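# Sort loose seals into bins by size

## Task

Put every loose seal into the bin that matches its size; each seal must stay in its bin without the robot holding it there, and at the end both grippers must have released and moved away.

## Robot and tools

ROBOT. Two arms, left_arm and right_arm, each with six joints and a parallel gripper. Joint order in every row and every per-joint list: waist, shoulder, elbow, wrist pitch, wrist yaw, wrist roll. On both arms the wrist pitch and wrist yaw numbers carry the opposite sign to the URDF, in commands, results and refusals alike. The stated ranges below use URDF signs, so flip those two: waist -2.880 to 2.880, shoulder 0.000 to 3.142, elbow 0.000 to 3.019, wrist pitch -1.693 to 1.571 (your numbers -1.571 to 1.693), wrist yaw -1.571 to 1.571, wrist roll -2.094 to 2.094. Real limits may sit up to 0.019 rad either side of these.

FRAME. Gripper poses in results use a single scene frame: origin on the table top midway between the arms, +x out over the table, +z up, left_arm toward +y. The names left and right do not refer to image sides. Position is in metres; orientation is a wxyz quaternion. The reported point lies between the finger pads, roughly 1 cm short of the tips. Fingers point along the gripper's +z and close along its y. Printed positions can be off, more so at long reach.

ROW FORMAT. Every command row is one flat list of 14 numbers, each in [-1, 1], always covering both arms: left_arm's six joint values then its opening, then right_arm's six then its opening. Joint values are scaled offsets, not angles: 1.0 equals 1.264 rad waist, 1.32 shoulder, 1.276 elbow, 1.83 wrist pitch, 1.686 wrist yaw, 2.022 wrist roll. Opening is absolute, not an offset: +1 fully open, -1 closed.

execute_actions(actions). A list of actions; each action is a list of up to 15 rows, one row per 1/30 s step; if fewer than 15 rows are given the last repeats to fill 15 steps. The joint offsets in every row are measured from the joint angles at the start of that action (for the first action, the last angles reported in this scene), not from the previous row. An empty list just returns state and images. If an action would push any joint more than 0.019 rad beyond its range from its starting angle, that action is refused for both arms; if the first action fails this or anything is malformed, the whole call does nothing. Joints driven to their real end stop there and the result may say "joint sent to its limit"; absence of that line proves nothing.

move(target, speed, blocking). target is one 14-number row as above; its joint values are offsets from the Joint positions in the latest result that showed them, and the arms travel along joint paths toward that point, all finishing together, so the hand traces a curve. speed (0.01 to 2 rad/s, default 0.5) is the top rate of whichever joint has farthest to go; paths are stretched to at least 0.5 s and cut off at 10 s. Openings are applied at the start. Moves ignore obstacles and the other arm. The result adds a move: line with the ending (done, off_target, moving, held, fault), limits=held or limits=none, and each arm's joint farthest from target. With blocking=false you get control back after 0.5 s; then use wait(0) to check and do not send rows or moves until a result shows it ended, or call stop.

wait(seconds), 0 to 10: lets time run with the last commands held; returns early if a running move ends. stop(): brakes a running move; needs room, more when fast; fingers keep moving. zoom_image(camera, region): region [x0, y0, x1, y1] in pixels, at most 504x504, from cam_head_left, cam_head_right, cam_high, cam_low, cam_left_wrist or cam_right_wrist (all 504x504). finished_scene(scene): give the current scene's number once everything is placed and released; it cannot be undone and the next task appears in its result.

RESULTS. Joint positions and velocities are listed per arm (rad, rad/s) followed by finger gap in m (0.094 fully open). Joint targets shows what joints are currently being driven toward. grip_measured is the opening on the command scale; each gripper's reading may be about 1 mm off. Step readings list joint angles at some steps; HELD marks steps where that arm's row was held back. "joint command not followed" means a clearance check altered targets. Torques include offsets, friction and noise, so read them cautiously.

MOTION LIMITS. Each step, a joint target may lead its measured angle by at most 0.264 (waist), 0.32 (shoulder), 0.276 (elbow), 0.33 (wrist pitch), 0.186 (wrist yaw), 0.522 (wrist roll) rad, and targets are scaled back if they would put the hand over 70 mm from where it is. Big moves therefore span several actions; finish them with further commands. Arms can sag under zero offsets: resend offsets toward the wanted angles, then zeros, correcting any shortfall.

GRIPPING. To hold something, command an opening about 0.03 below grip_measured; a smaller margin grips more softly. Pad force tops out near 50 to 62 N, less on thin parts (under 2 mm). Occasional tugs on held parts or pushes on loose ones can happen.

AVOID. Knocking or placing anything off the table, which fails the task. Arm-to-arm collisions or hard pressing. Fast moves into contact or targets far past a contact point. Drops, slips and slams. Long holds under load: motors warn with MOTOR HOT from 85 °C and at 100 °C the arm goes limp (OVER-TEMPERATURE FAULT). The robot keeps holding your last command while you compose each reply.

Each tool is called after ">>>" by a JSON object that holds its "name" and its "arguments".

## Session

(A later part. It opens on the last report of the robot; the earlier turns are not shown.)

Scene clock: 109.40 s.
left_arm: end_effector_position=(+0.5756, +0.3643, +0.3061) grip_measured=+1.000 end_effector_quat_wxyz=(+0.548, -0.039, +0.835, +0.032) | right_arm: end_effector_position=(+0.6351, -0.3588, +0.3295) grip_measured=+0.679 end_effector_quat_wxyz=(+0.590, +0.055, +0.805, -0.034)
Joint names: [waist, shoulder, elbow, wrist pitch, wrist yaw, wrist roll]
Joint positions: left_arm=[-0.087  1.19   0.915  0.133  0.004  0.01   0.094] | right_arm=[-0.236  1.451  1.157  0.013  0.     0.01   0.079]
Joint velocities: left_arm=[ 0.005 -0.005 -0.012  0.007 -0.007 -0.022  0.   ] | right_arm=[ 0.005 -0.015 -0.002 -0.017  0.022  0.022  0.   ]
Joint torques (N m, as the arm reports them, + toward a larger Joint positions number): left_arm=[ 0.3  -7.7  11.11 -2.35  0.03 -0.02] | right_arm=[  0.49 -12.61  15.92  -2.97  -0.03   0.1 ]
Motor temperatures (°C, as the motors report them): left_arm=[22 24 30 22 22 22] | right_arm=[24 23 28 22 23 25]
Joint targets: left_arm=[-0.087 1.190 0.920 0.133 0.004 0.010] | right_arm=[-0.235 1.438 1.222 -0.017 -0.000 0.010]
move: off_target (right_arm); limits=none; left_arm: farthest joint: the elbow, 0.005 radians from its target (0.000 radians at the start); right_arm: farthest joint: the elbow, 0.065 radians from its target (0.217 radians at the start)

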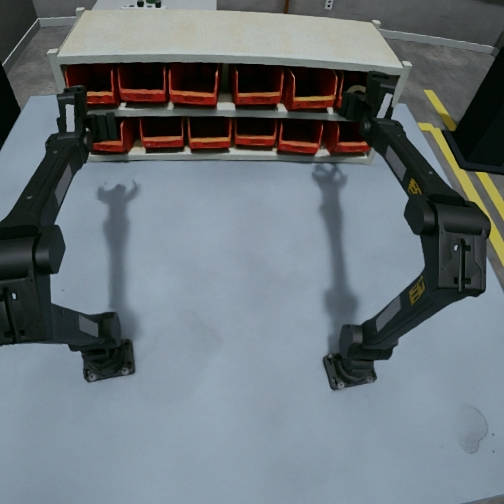

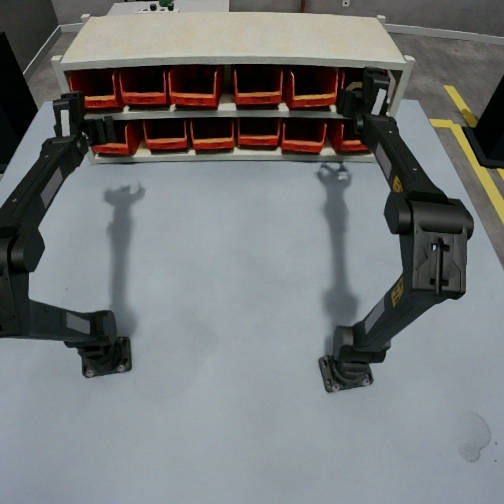

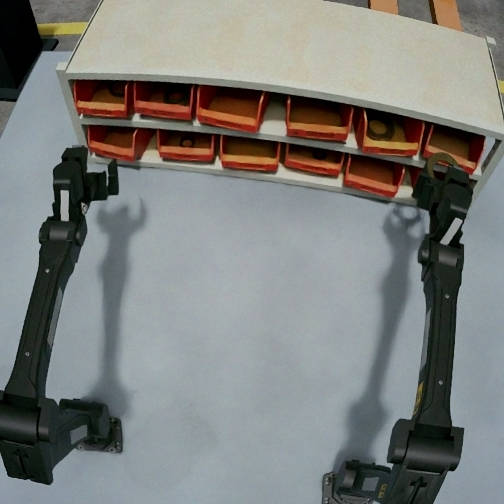

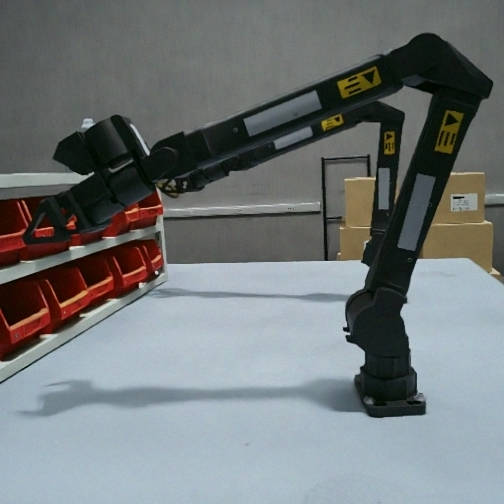

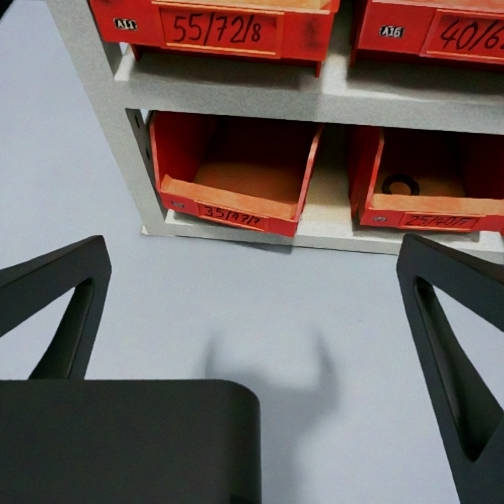

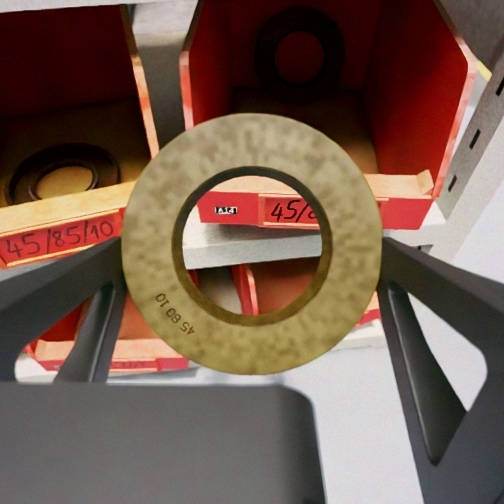

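>>> {"name": "move", "arguments": {"target": [0,0,0,0,0,0,1,-0.045,0.02,0.045,-0.015,0,0,0.65], "speed": 0.1}}

>>> {"name": "move", "arguments": {"target": [0,0,0,0,0,0,1,0,0.1,0.155,-0.02,0,0,0.65], "speed": 0.12}}

Scene clock: 113.90 s.
left_arm: end_effector_position=(+0.5746, +0.3642, +0.3034) grip_measured=+1.000 end_effector_quat_wxyz=(+0.547, -0.039, +0.836, +0.032) | right_arm: end_effector_position=(+0.6351, -0.3917, +0.3133) grip_measured=+0.679 end_effector_quat_wxyz=(+0.578, +0.075, +0.811, -0.048)
Joint names: [waist, shoulder, elbow, wrist pitch, wrist yaw, wrist roll]
Joint positions: left_arm=[-0.087  1.19   0.911  0.133  0.004  0.01   0.094] | right_arm=[-0.287  1.477  1.157  0.013  0.     0.01   0.079]
Joint velocities: left_arm=[-0.005 -0.015  0.002  0.017 -0.051 -0.037  0.   ] | right_arm=[-0.005 -0.015 -0.017  0.012 -0.007  0.007  0.   ]
Joint torques (N m, as the arm reports them, + toward a larger Joint positions number): left_arm=[ 0.21 -7.77 11.06 -2.32  0.03  0.  ] | right_arm=[ -0.23 -12.18  15.24  -2.98  -0.01   0.1 ]
Motor temperatures (°C, as the motors report them): left_arm=[22 24 30 22 22 22] | right_arm=[24 23 29 22 23 25]
Joint targets: left_arm=[-0.087 1.190 0.915 0.133 0.004 0.010] | right_arm=[-0.293 1.477 1.214 -0.014 0.000 0.010]
move: off_target (right_arm); limits=none; left_arm: farthest joint: the elbow, 0.004 radians from its target (0.000 radians at the start); right_arm: farthest joint: the elbow, 0.058 radians from its target (0.058 radians at the start)

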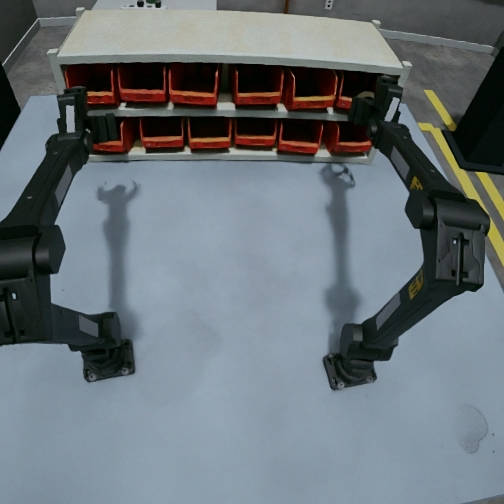

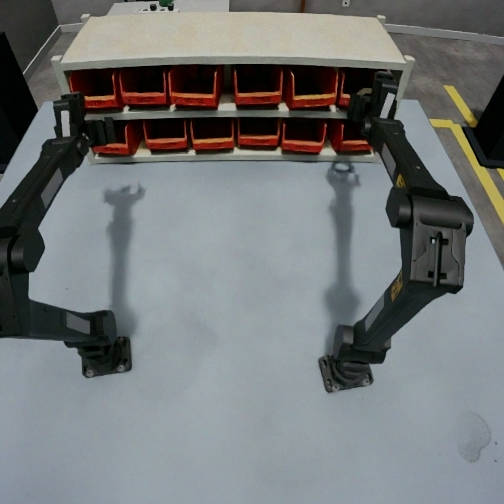

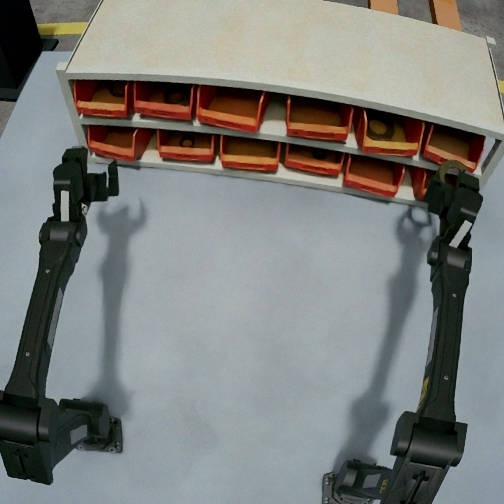

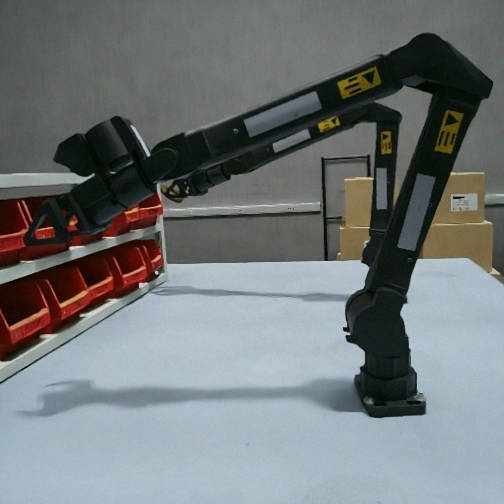

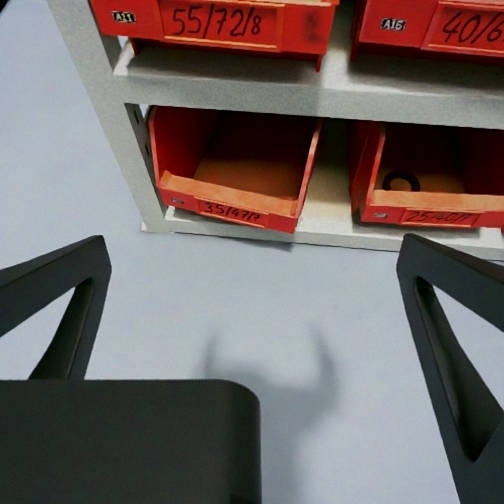

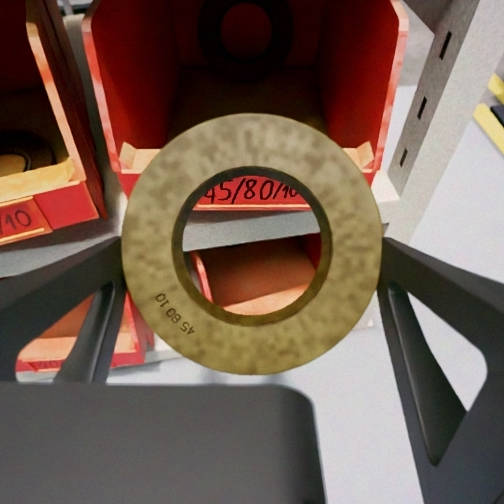

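Scene clock: 115.87 s.
left_arm: end_effector_position=(+0.5737, +0.3641, +0.3007) grip_measured=+1.000 end_effector_quat_wxyz=(+0.545, -0.039, +0.837, +0.032) | right_arm: end_effector_position=(+0.6832, -0.4002, +0.3037) grip_measured=+0.679 end_effector_quat_wxyz=(+0.577, +0.076, +0.811, -0.048)
Joint names: [waist, shoulder, elbow, wrist pitch, wrist yaw, wrist roll]
Joint positions: left_arm=[-0.087  1.19   0.906  0.133  0.004  0.01   0.094] | right_arm=[-0.287  1.607  1.282  0.01   0.     0.01   0.079]
Joint velocities: left_arm=[ 0.005 -0.015 -0.012  0.007  0.051  0.037  0.   ] | right_arm=[ 0.005  0.005 -0.002 -0.012  0.022  0.051 -0.   ]
Joint torques (N m, as the arm reports them, + toward a larger Joint positions number): left_arm=[ 0.31 -7.79 11.09 -2.35  0.05  0.  ] | right_arm=[  0.06 -13.88  16.61  -3.16   0.     0.09]
Motor temperatures (°C, as the motors report them): left_arm=[22 24 30 22 22 22] | right_arm=[24 23 29 22 23 25]
Joint targets: left_arm=[-0.087 1.190 0.911 0.133 0.004 0.010] | right_arm=[-0.287 1.609 1.355 -0.023 0.000 0.010]
move: off_target (right_arm); limits=none; left_arm: farthest joint: the elbow, 0.005 radians from its target (0.000 radians at the start); right_arm: farthest joint: the elbow, 0.072 radians from its target (0.198 radians at the start)

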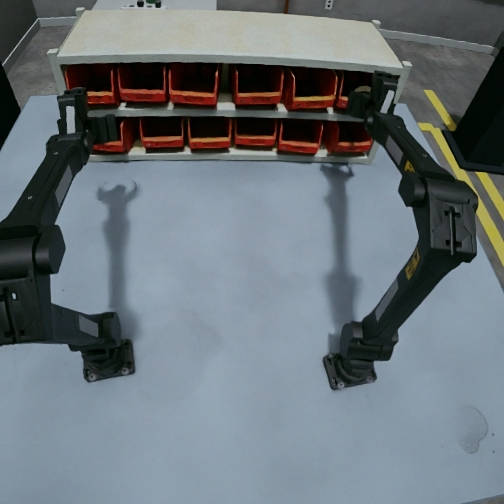

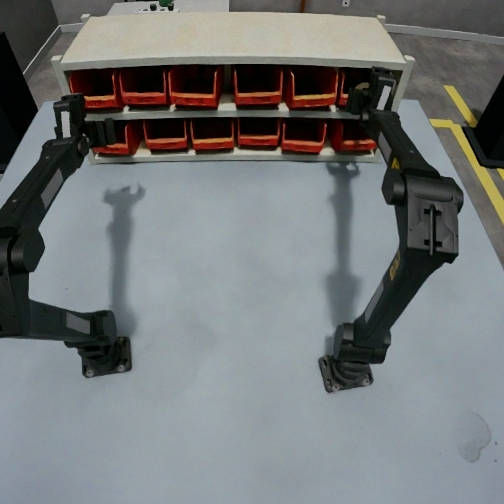

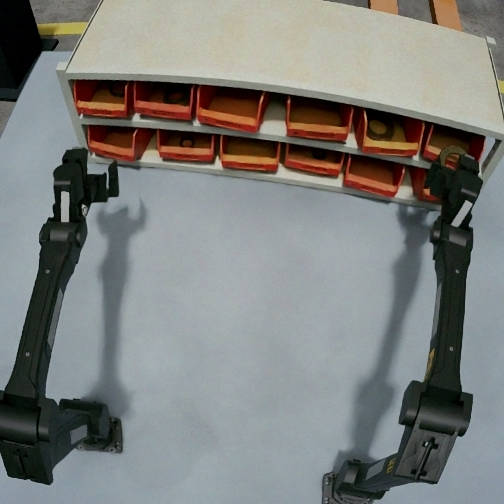

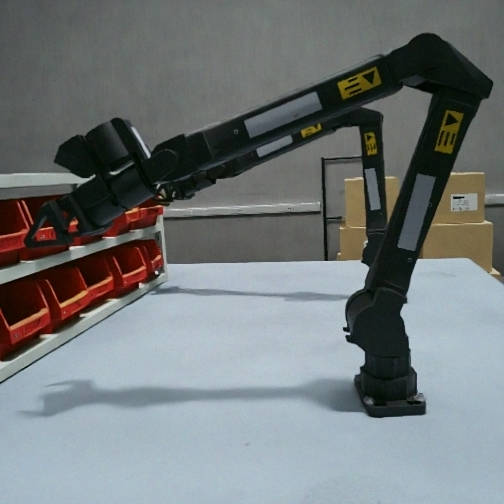

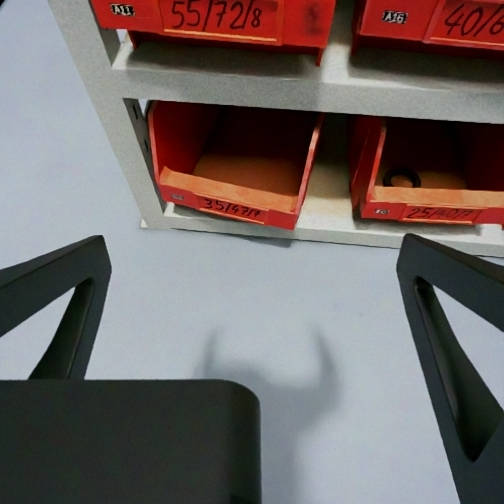

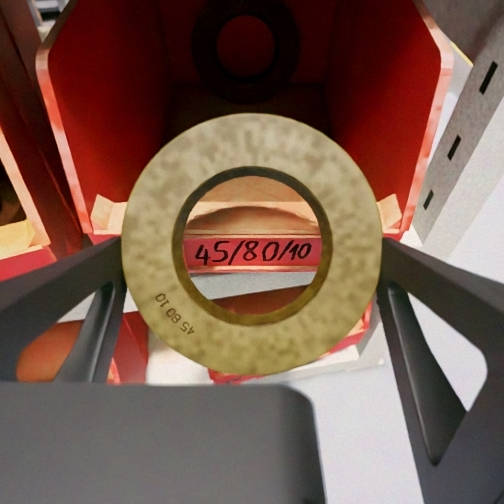

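>>> {"name": "move", "arguments": {"target": [0,0,0,0,0,0,1,0.012,0.12,0.24,0.02,0,0,0.65], "speed": 0.12}}

Scene clock: 120.27 s.
left_arm: end_effector_position=(+0.5728, +0.3640, +0.2980) grip_measured=+1.000 end_effector_quat_wxyz=(+0.543, -0.039, +0.838, +0.032) | right_arm: end_effector_position=(+0.7523, -0.4101, +0.3267) grip_measured=+0.679 end_effector_quat_wxyz=(+0.599, +0.073, +0.796, -0.049)
Joint names: [waist, shoulder, elbow, wrist pitch, wrist yaw, wrist roll]
Joint positions: left_arm=[-0.087  1.19   0.902  0.133  0.004  0.01   0.094] | right_arm=[-0.284  1.764  1.515  0.033  0.     0.01   0.079]
Joint velocities: left_arm=[0.005 0.005 0.007 0.007 0.095 0.051 0.   ] | right_arm=[-0.015 -0.015  0.012 -0.002 -0.007  0.007 -0.   ]
Joint torques (N m, as the arm reports them, + toward a larger Joint positions number): left_arm=[ 0.29 -7.87 11.05 -2.3   0.03  0.  ] | right_arm=[  1.   -16.18  16.77  -1.37  -0.01   0.1 ]
Motor temperatures (°C, as the motors report them): left_arm=[22 24 30 22 22 22] | right_arm=[24 24 30 22 23 25]
Joint targets: left_arm=[-0.087 1.190 0.906 0.133 0.004 0.010] | right_arm=[-0.272 1.766 1.589 0.046 0.000 0.010]
move: off_target (right_arm); limits=none; left_arm: farthest joint: the elbow, 0.004 radians from its target (0.000 radians at the start); right_arm: farthest joint: the elbow, 0.073 radians from its target (0.306 radians at the start)

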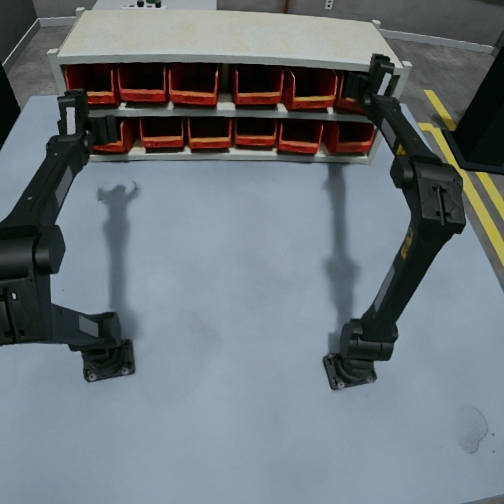

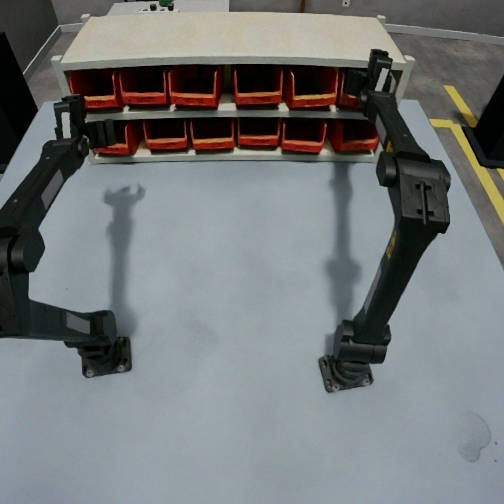

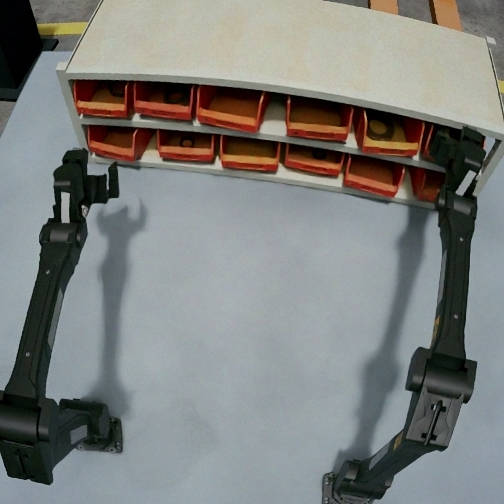

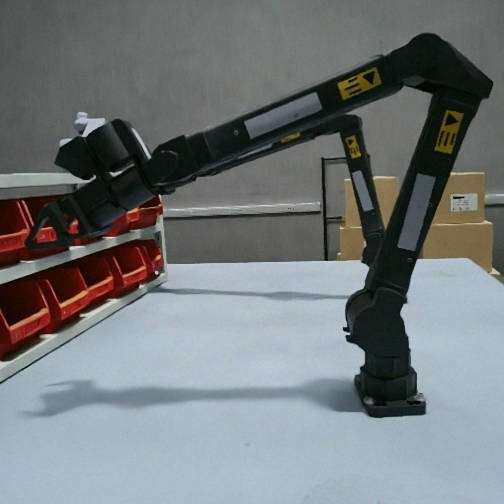

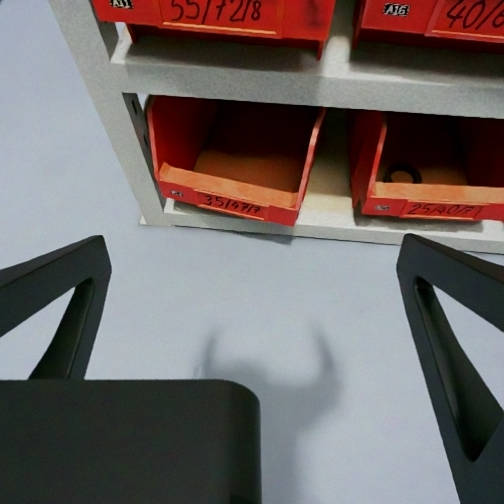

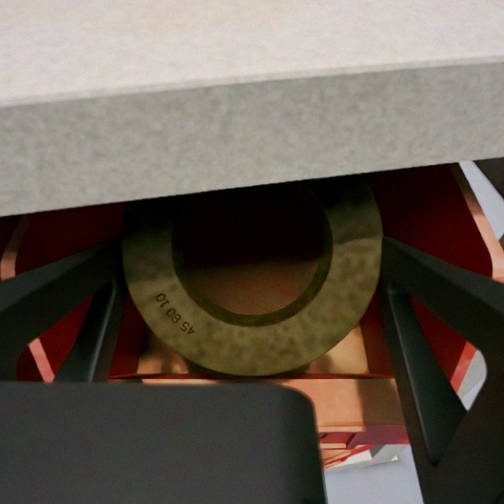

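Lower 2 cm and slightly forward, release, retreat.

>>> {"name": "move", "arguments": {"target": [0,0,0,0,0,0,1,0,0.04,0.075,0,0,0,0.65], "speed": 0.08}}

>>> {"name": "move", "arguments": {"target": [0,0,0,0,0,0,1,0,0,0.055,-0.012,0,0,0.78]}}

>>> {"name": "move", "arguments": {"target": [0,0,0,0,0,0,1,0,-0.3,-0.3,0,0,0,0.78], "speed": 0.25}}

Scene clock: 123.93 s.
left_arm: end_effector_position=(+0.5718, +0.3639, +0.2953) grip_measured=+1.000 end_effector_quat_wxyz=(+0.541, -0.039, +0.840, +0.031) | right_arm: end_effector_position=(+0.7653, -0.4124, +0.3001) grip_measured=+0.679 end_effector_quat_wxyz=(+0.586, +0.074, +0.805, -0.048)
Joint names: [waist, shoulder, elbow, wrist pitch, wrist yaw, wrist roll]
Joint positions: left_arm=[-0.087  1.19   0.897  0.133  0.004  0.01   0.094] | right_arm=[-0.284  1.816  1.536  0.033  0.     0.01   0.079]
Joint velocities: left_arm=[-0.005 -0.015  0.027 -0.007 -0.037  0.007  0.   ] | right_arm=[-0.005 -0.005 -0.002 -0.002 -0.007 -0.066  0.   ]
Joint torques (N m, as the arm reports them, + toward a larger Joint positions number): left_arm=[ 0.21 -7.81 11.02 -2.31  0.02 -0.01] | right_arm=[  0.13 -17.14  16.92  -1.83  -0.01   0.11]
Motor temperatures (°C, as the motors report them): left_arm=[22 24 30 22 22 22] | right_arm=[24 24 31 22 23 25]
Joint targets: left_arm=[-0.087 1.190 0.902 0.133 0.004 0.010] | right_arm=[-0.284 1.816 1.611 0.033 0.000 0.010]
move: off_target (right_arm); limits=none; left_arm: farthest joint: the elbow, 0.005 radians from its target (0.000 radians at the start); right_arm: farthest joint: the elbow, 0.075 radians from its target (0.096 radians at the start)

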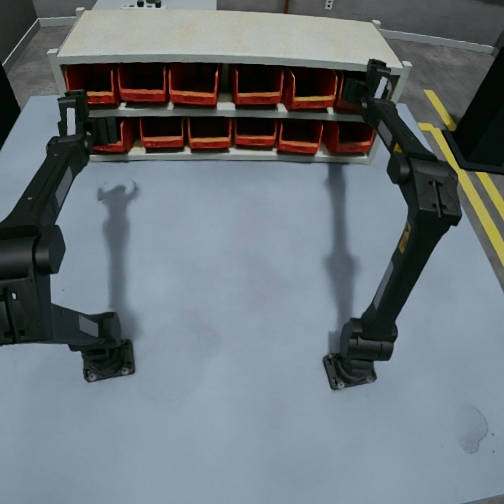

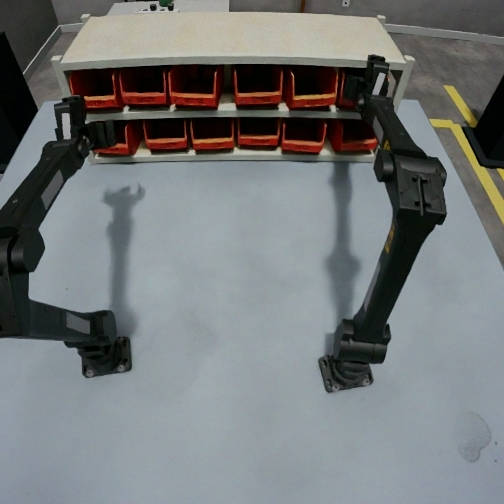

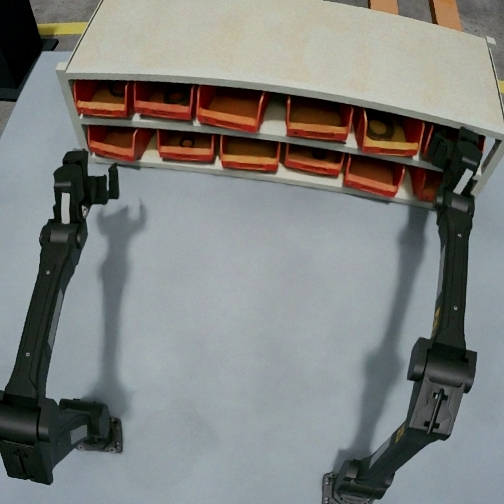

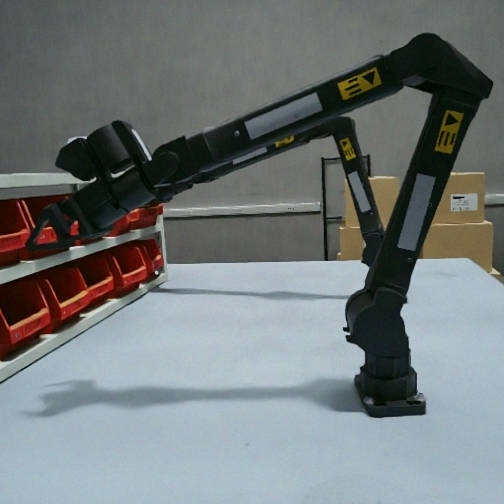

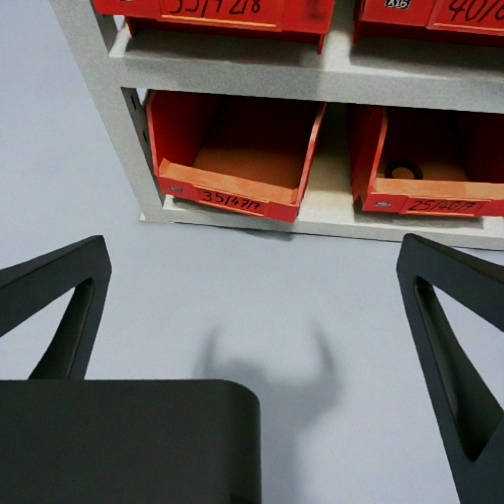

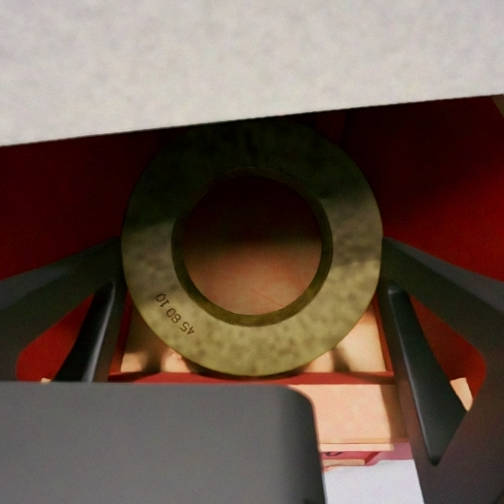

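Scene clock: 124.63 s.
left_arm: end_effector_position=(+0.5708, +0.3638, +0.2926) grip_measured=+1.000 end_effector_quat_wxyz=(+0.539, -0.039, +0.841, +0.031) | right_arm: end_effector_position=(+0.7653, -0.4124, +0.3001) grip_measured=+0.777 end_effector_quat_wxyz=(+0.586, +0.074, +0.805, -0.048)
Joint names: [waist, shoulder, elbow, wrist pitch, wrist yaw, wrist roll]
Joint positions: left_arm=[-0.087  1.19   0.893  0.133  0.004  0.01   0.094] | right_arm=[-0.284  1.816  1.536  0.033  0.     0.01   0.083]
Joint velocities: left_arm=[-0.024 -0.015  0.002  0.002  0.051 -0.081  0.   ] | right_arm=[-0.005  0.005 -0.017  0.022  0.037  0.037  0.001]
Joint torques (N m, as the arm reports them, + toward a larger Joint positions number): left_arm=[ 0.32 -7.6  11.01 -2.34  0.04 -0.01] | right_arm=[  0.22 -16.94  16.42  -2.74  -0.01   0.1 ]
Motor temperatures (°C, as the motors report them): left_arm=[22 24 30 22 22 22] | right_arm=[24 24 31 22 23 25]
Joint targets: left_arm=[-0.087 1.190 0.897 0.133 0.004 0.010] | right_arm=[-0.284 1.816 1.606 0.011 0.000 0.010]
move: off_target (right_arm); limits=none; left_arm: farthest joint: the elbow, 0.004 radians from its target (0.000 radians at the start); right_arm: farthest joint: the elbow, 0.070 radians from its target (0.070 radians at the start)

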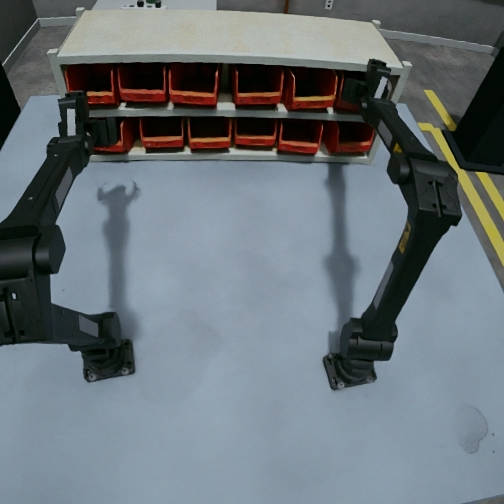

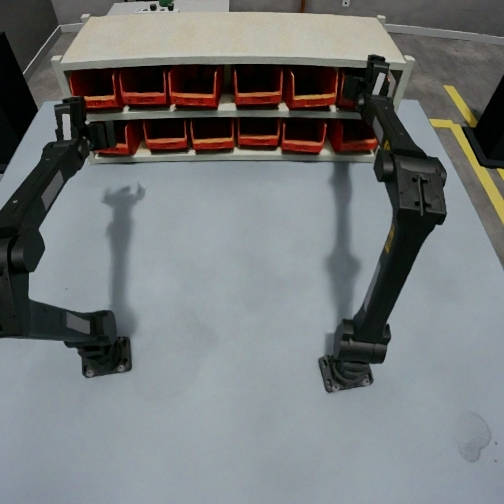

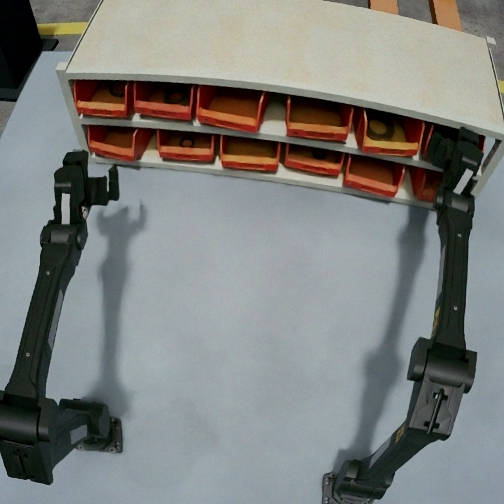

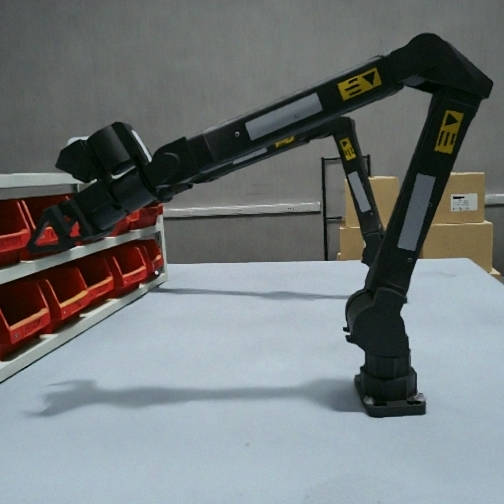

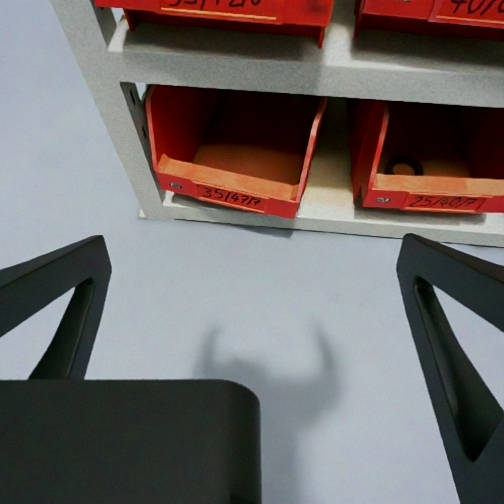

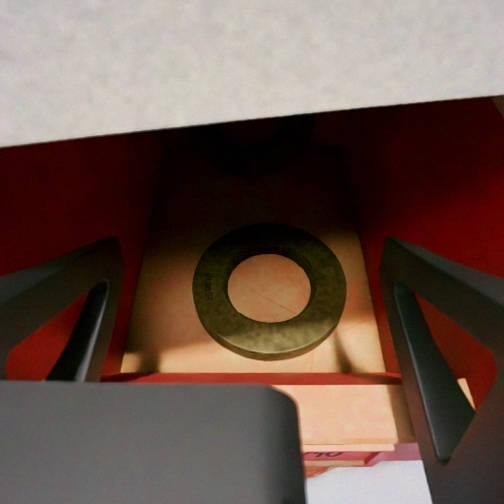

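Scene clock: 126.60 s.
left_arm: end_effector_position=(+0.5699, +0.3638, +0.2901) grip_measured=+1.000 end_effector_quat_wxyz=(+0.537, -0.039, +0.842, +0.031) | right_arm: end_effector_position=(+0.6246, -0.3879, +0.3374) grip_measured=+0.777 end_effector_quat_wxyz=(+0.589, +0.074, +0.803, -0.048)
Joint names: [waist, shoulder, elbow, wrist pitch, wrist yaw, wrist roll]
Joint positions: left_arm=[-0.087  1.19   0.888  0.133  0.004  0.01   0.094] | right_arm=[-0.284  1.429  1.156  0.033  0.     0.01   0.083]
Joint velocities: left_arm=[-0.005 -0.024 -0.012  0.017  0.022  0.037  0.   ] | right_arm=[-0.015 -0.015 -0.007  0.012 -0.095  0.007 -0.001]
Joint torques (N m, as the arm reports them, + toward a larger Joint positions number): left_arm=[ 0.23 -7.63 11.09 -2.3   0.05 -0.01] | right_arm=[  0.22 -12.63  10.39  -1.94  -0.01   0.1 ]
Motor temperatures (°C, as the motors report them): left_arm=[22 24 30 22 22 22] | right_arm=[24 24 30 22 23 25]
Joint targets: left_arm=[-0.087 1.190 0.893 0.133 0.004 0.010] | right_arm=[-0.284 1.420 1.153 0.033 0.000 0.010]
move: done; limits=none; left_arm: farthest joint: the elbow, 0.005 radians from its target (0.000 radians at the start); right_arm: farthest joint: the shoulder, 0.009 radians from its target (0.396 radians at the start)

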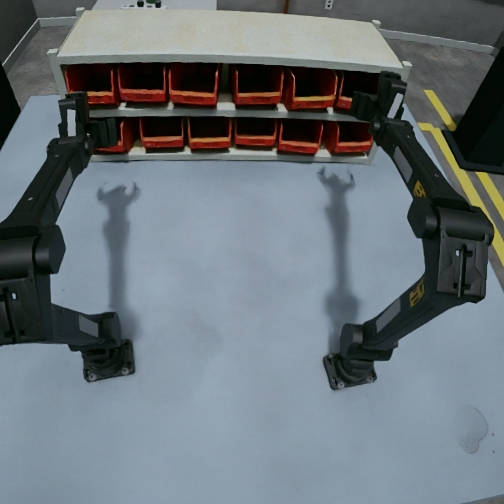

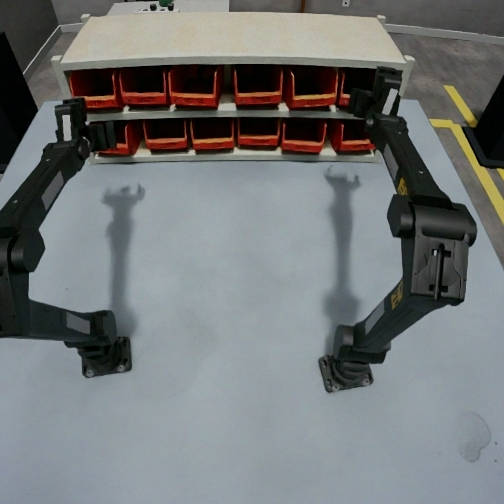

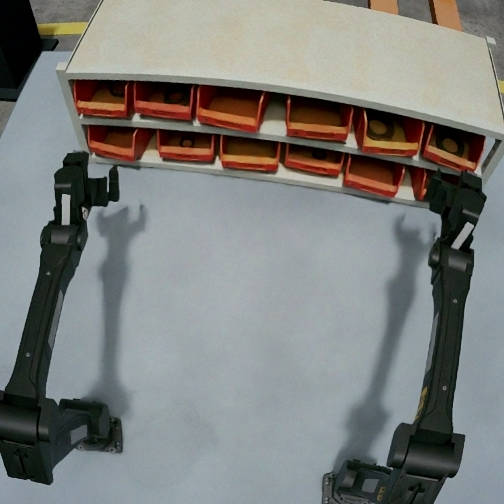

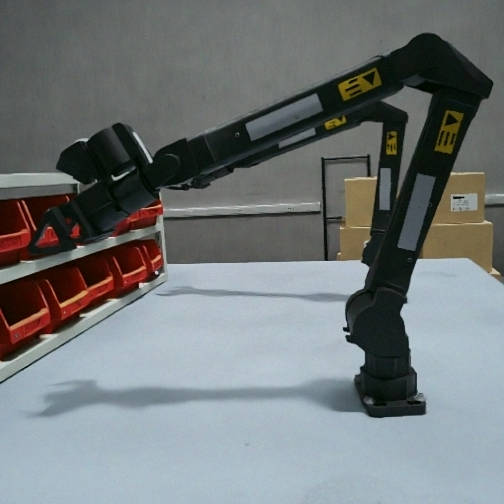

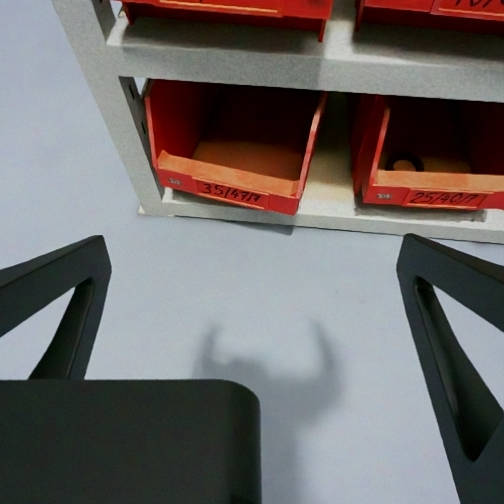

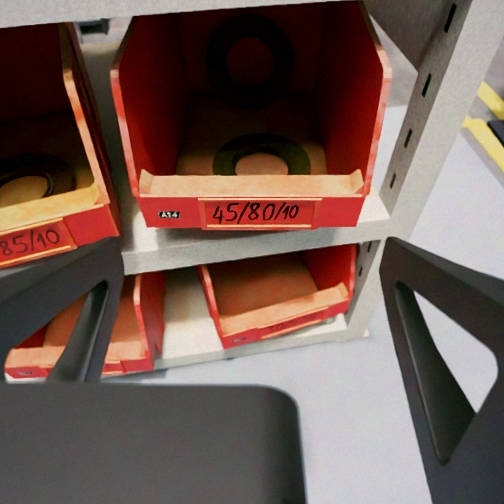

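>>> {"name": "finished_scene", "arguments": {"scene": 1}}

The scene is finished: the task was done.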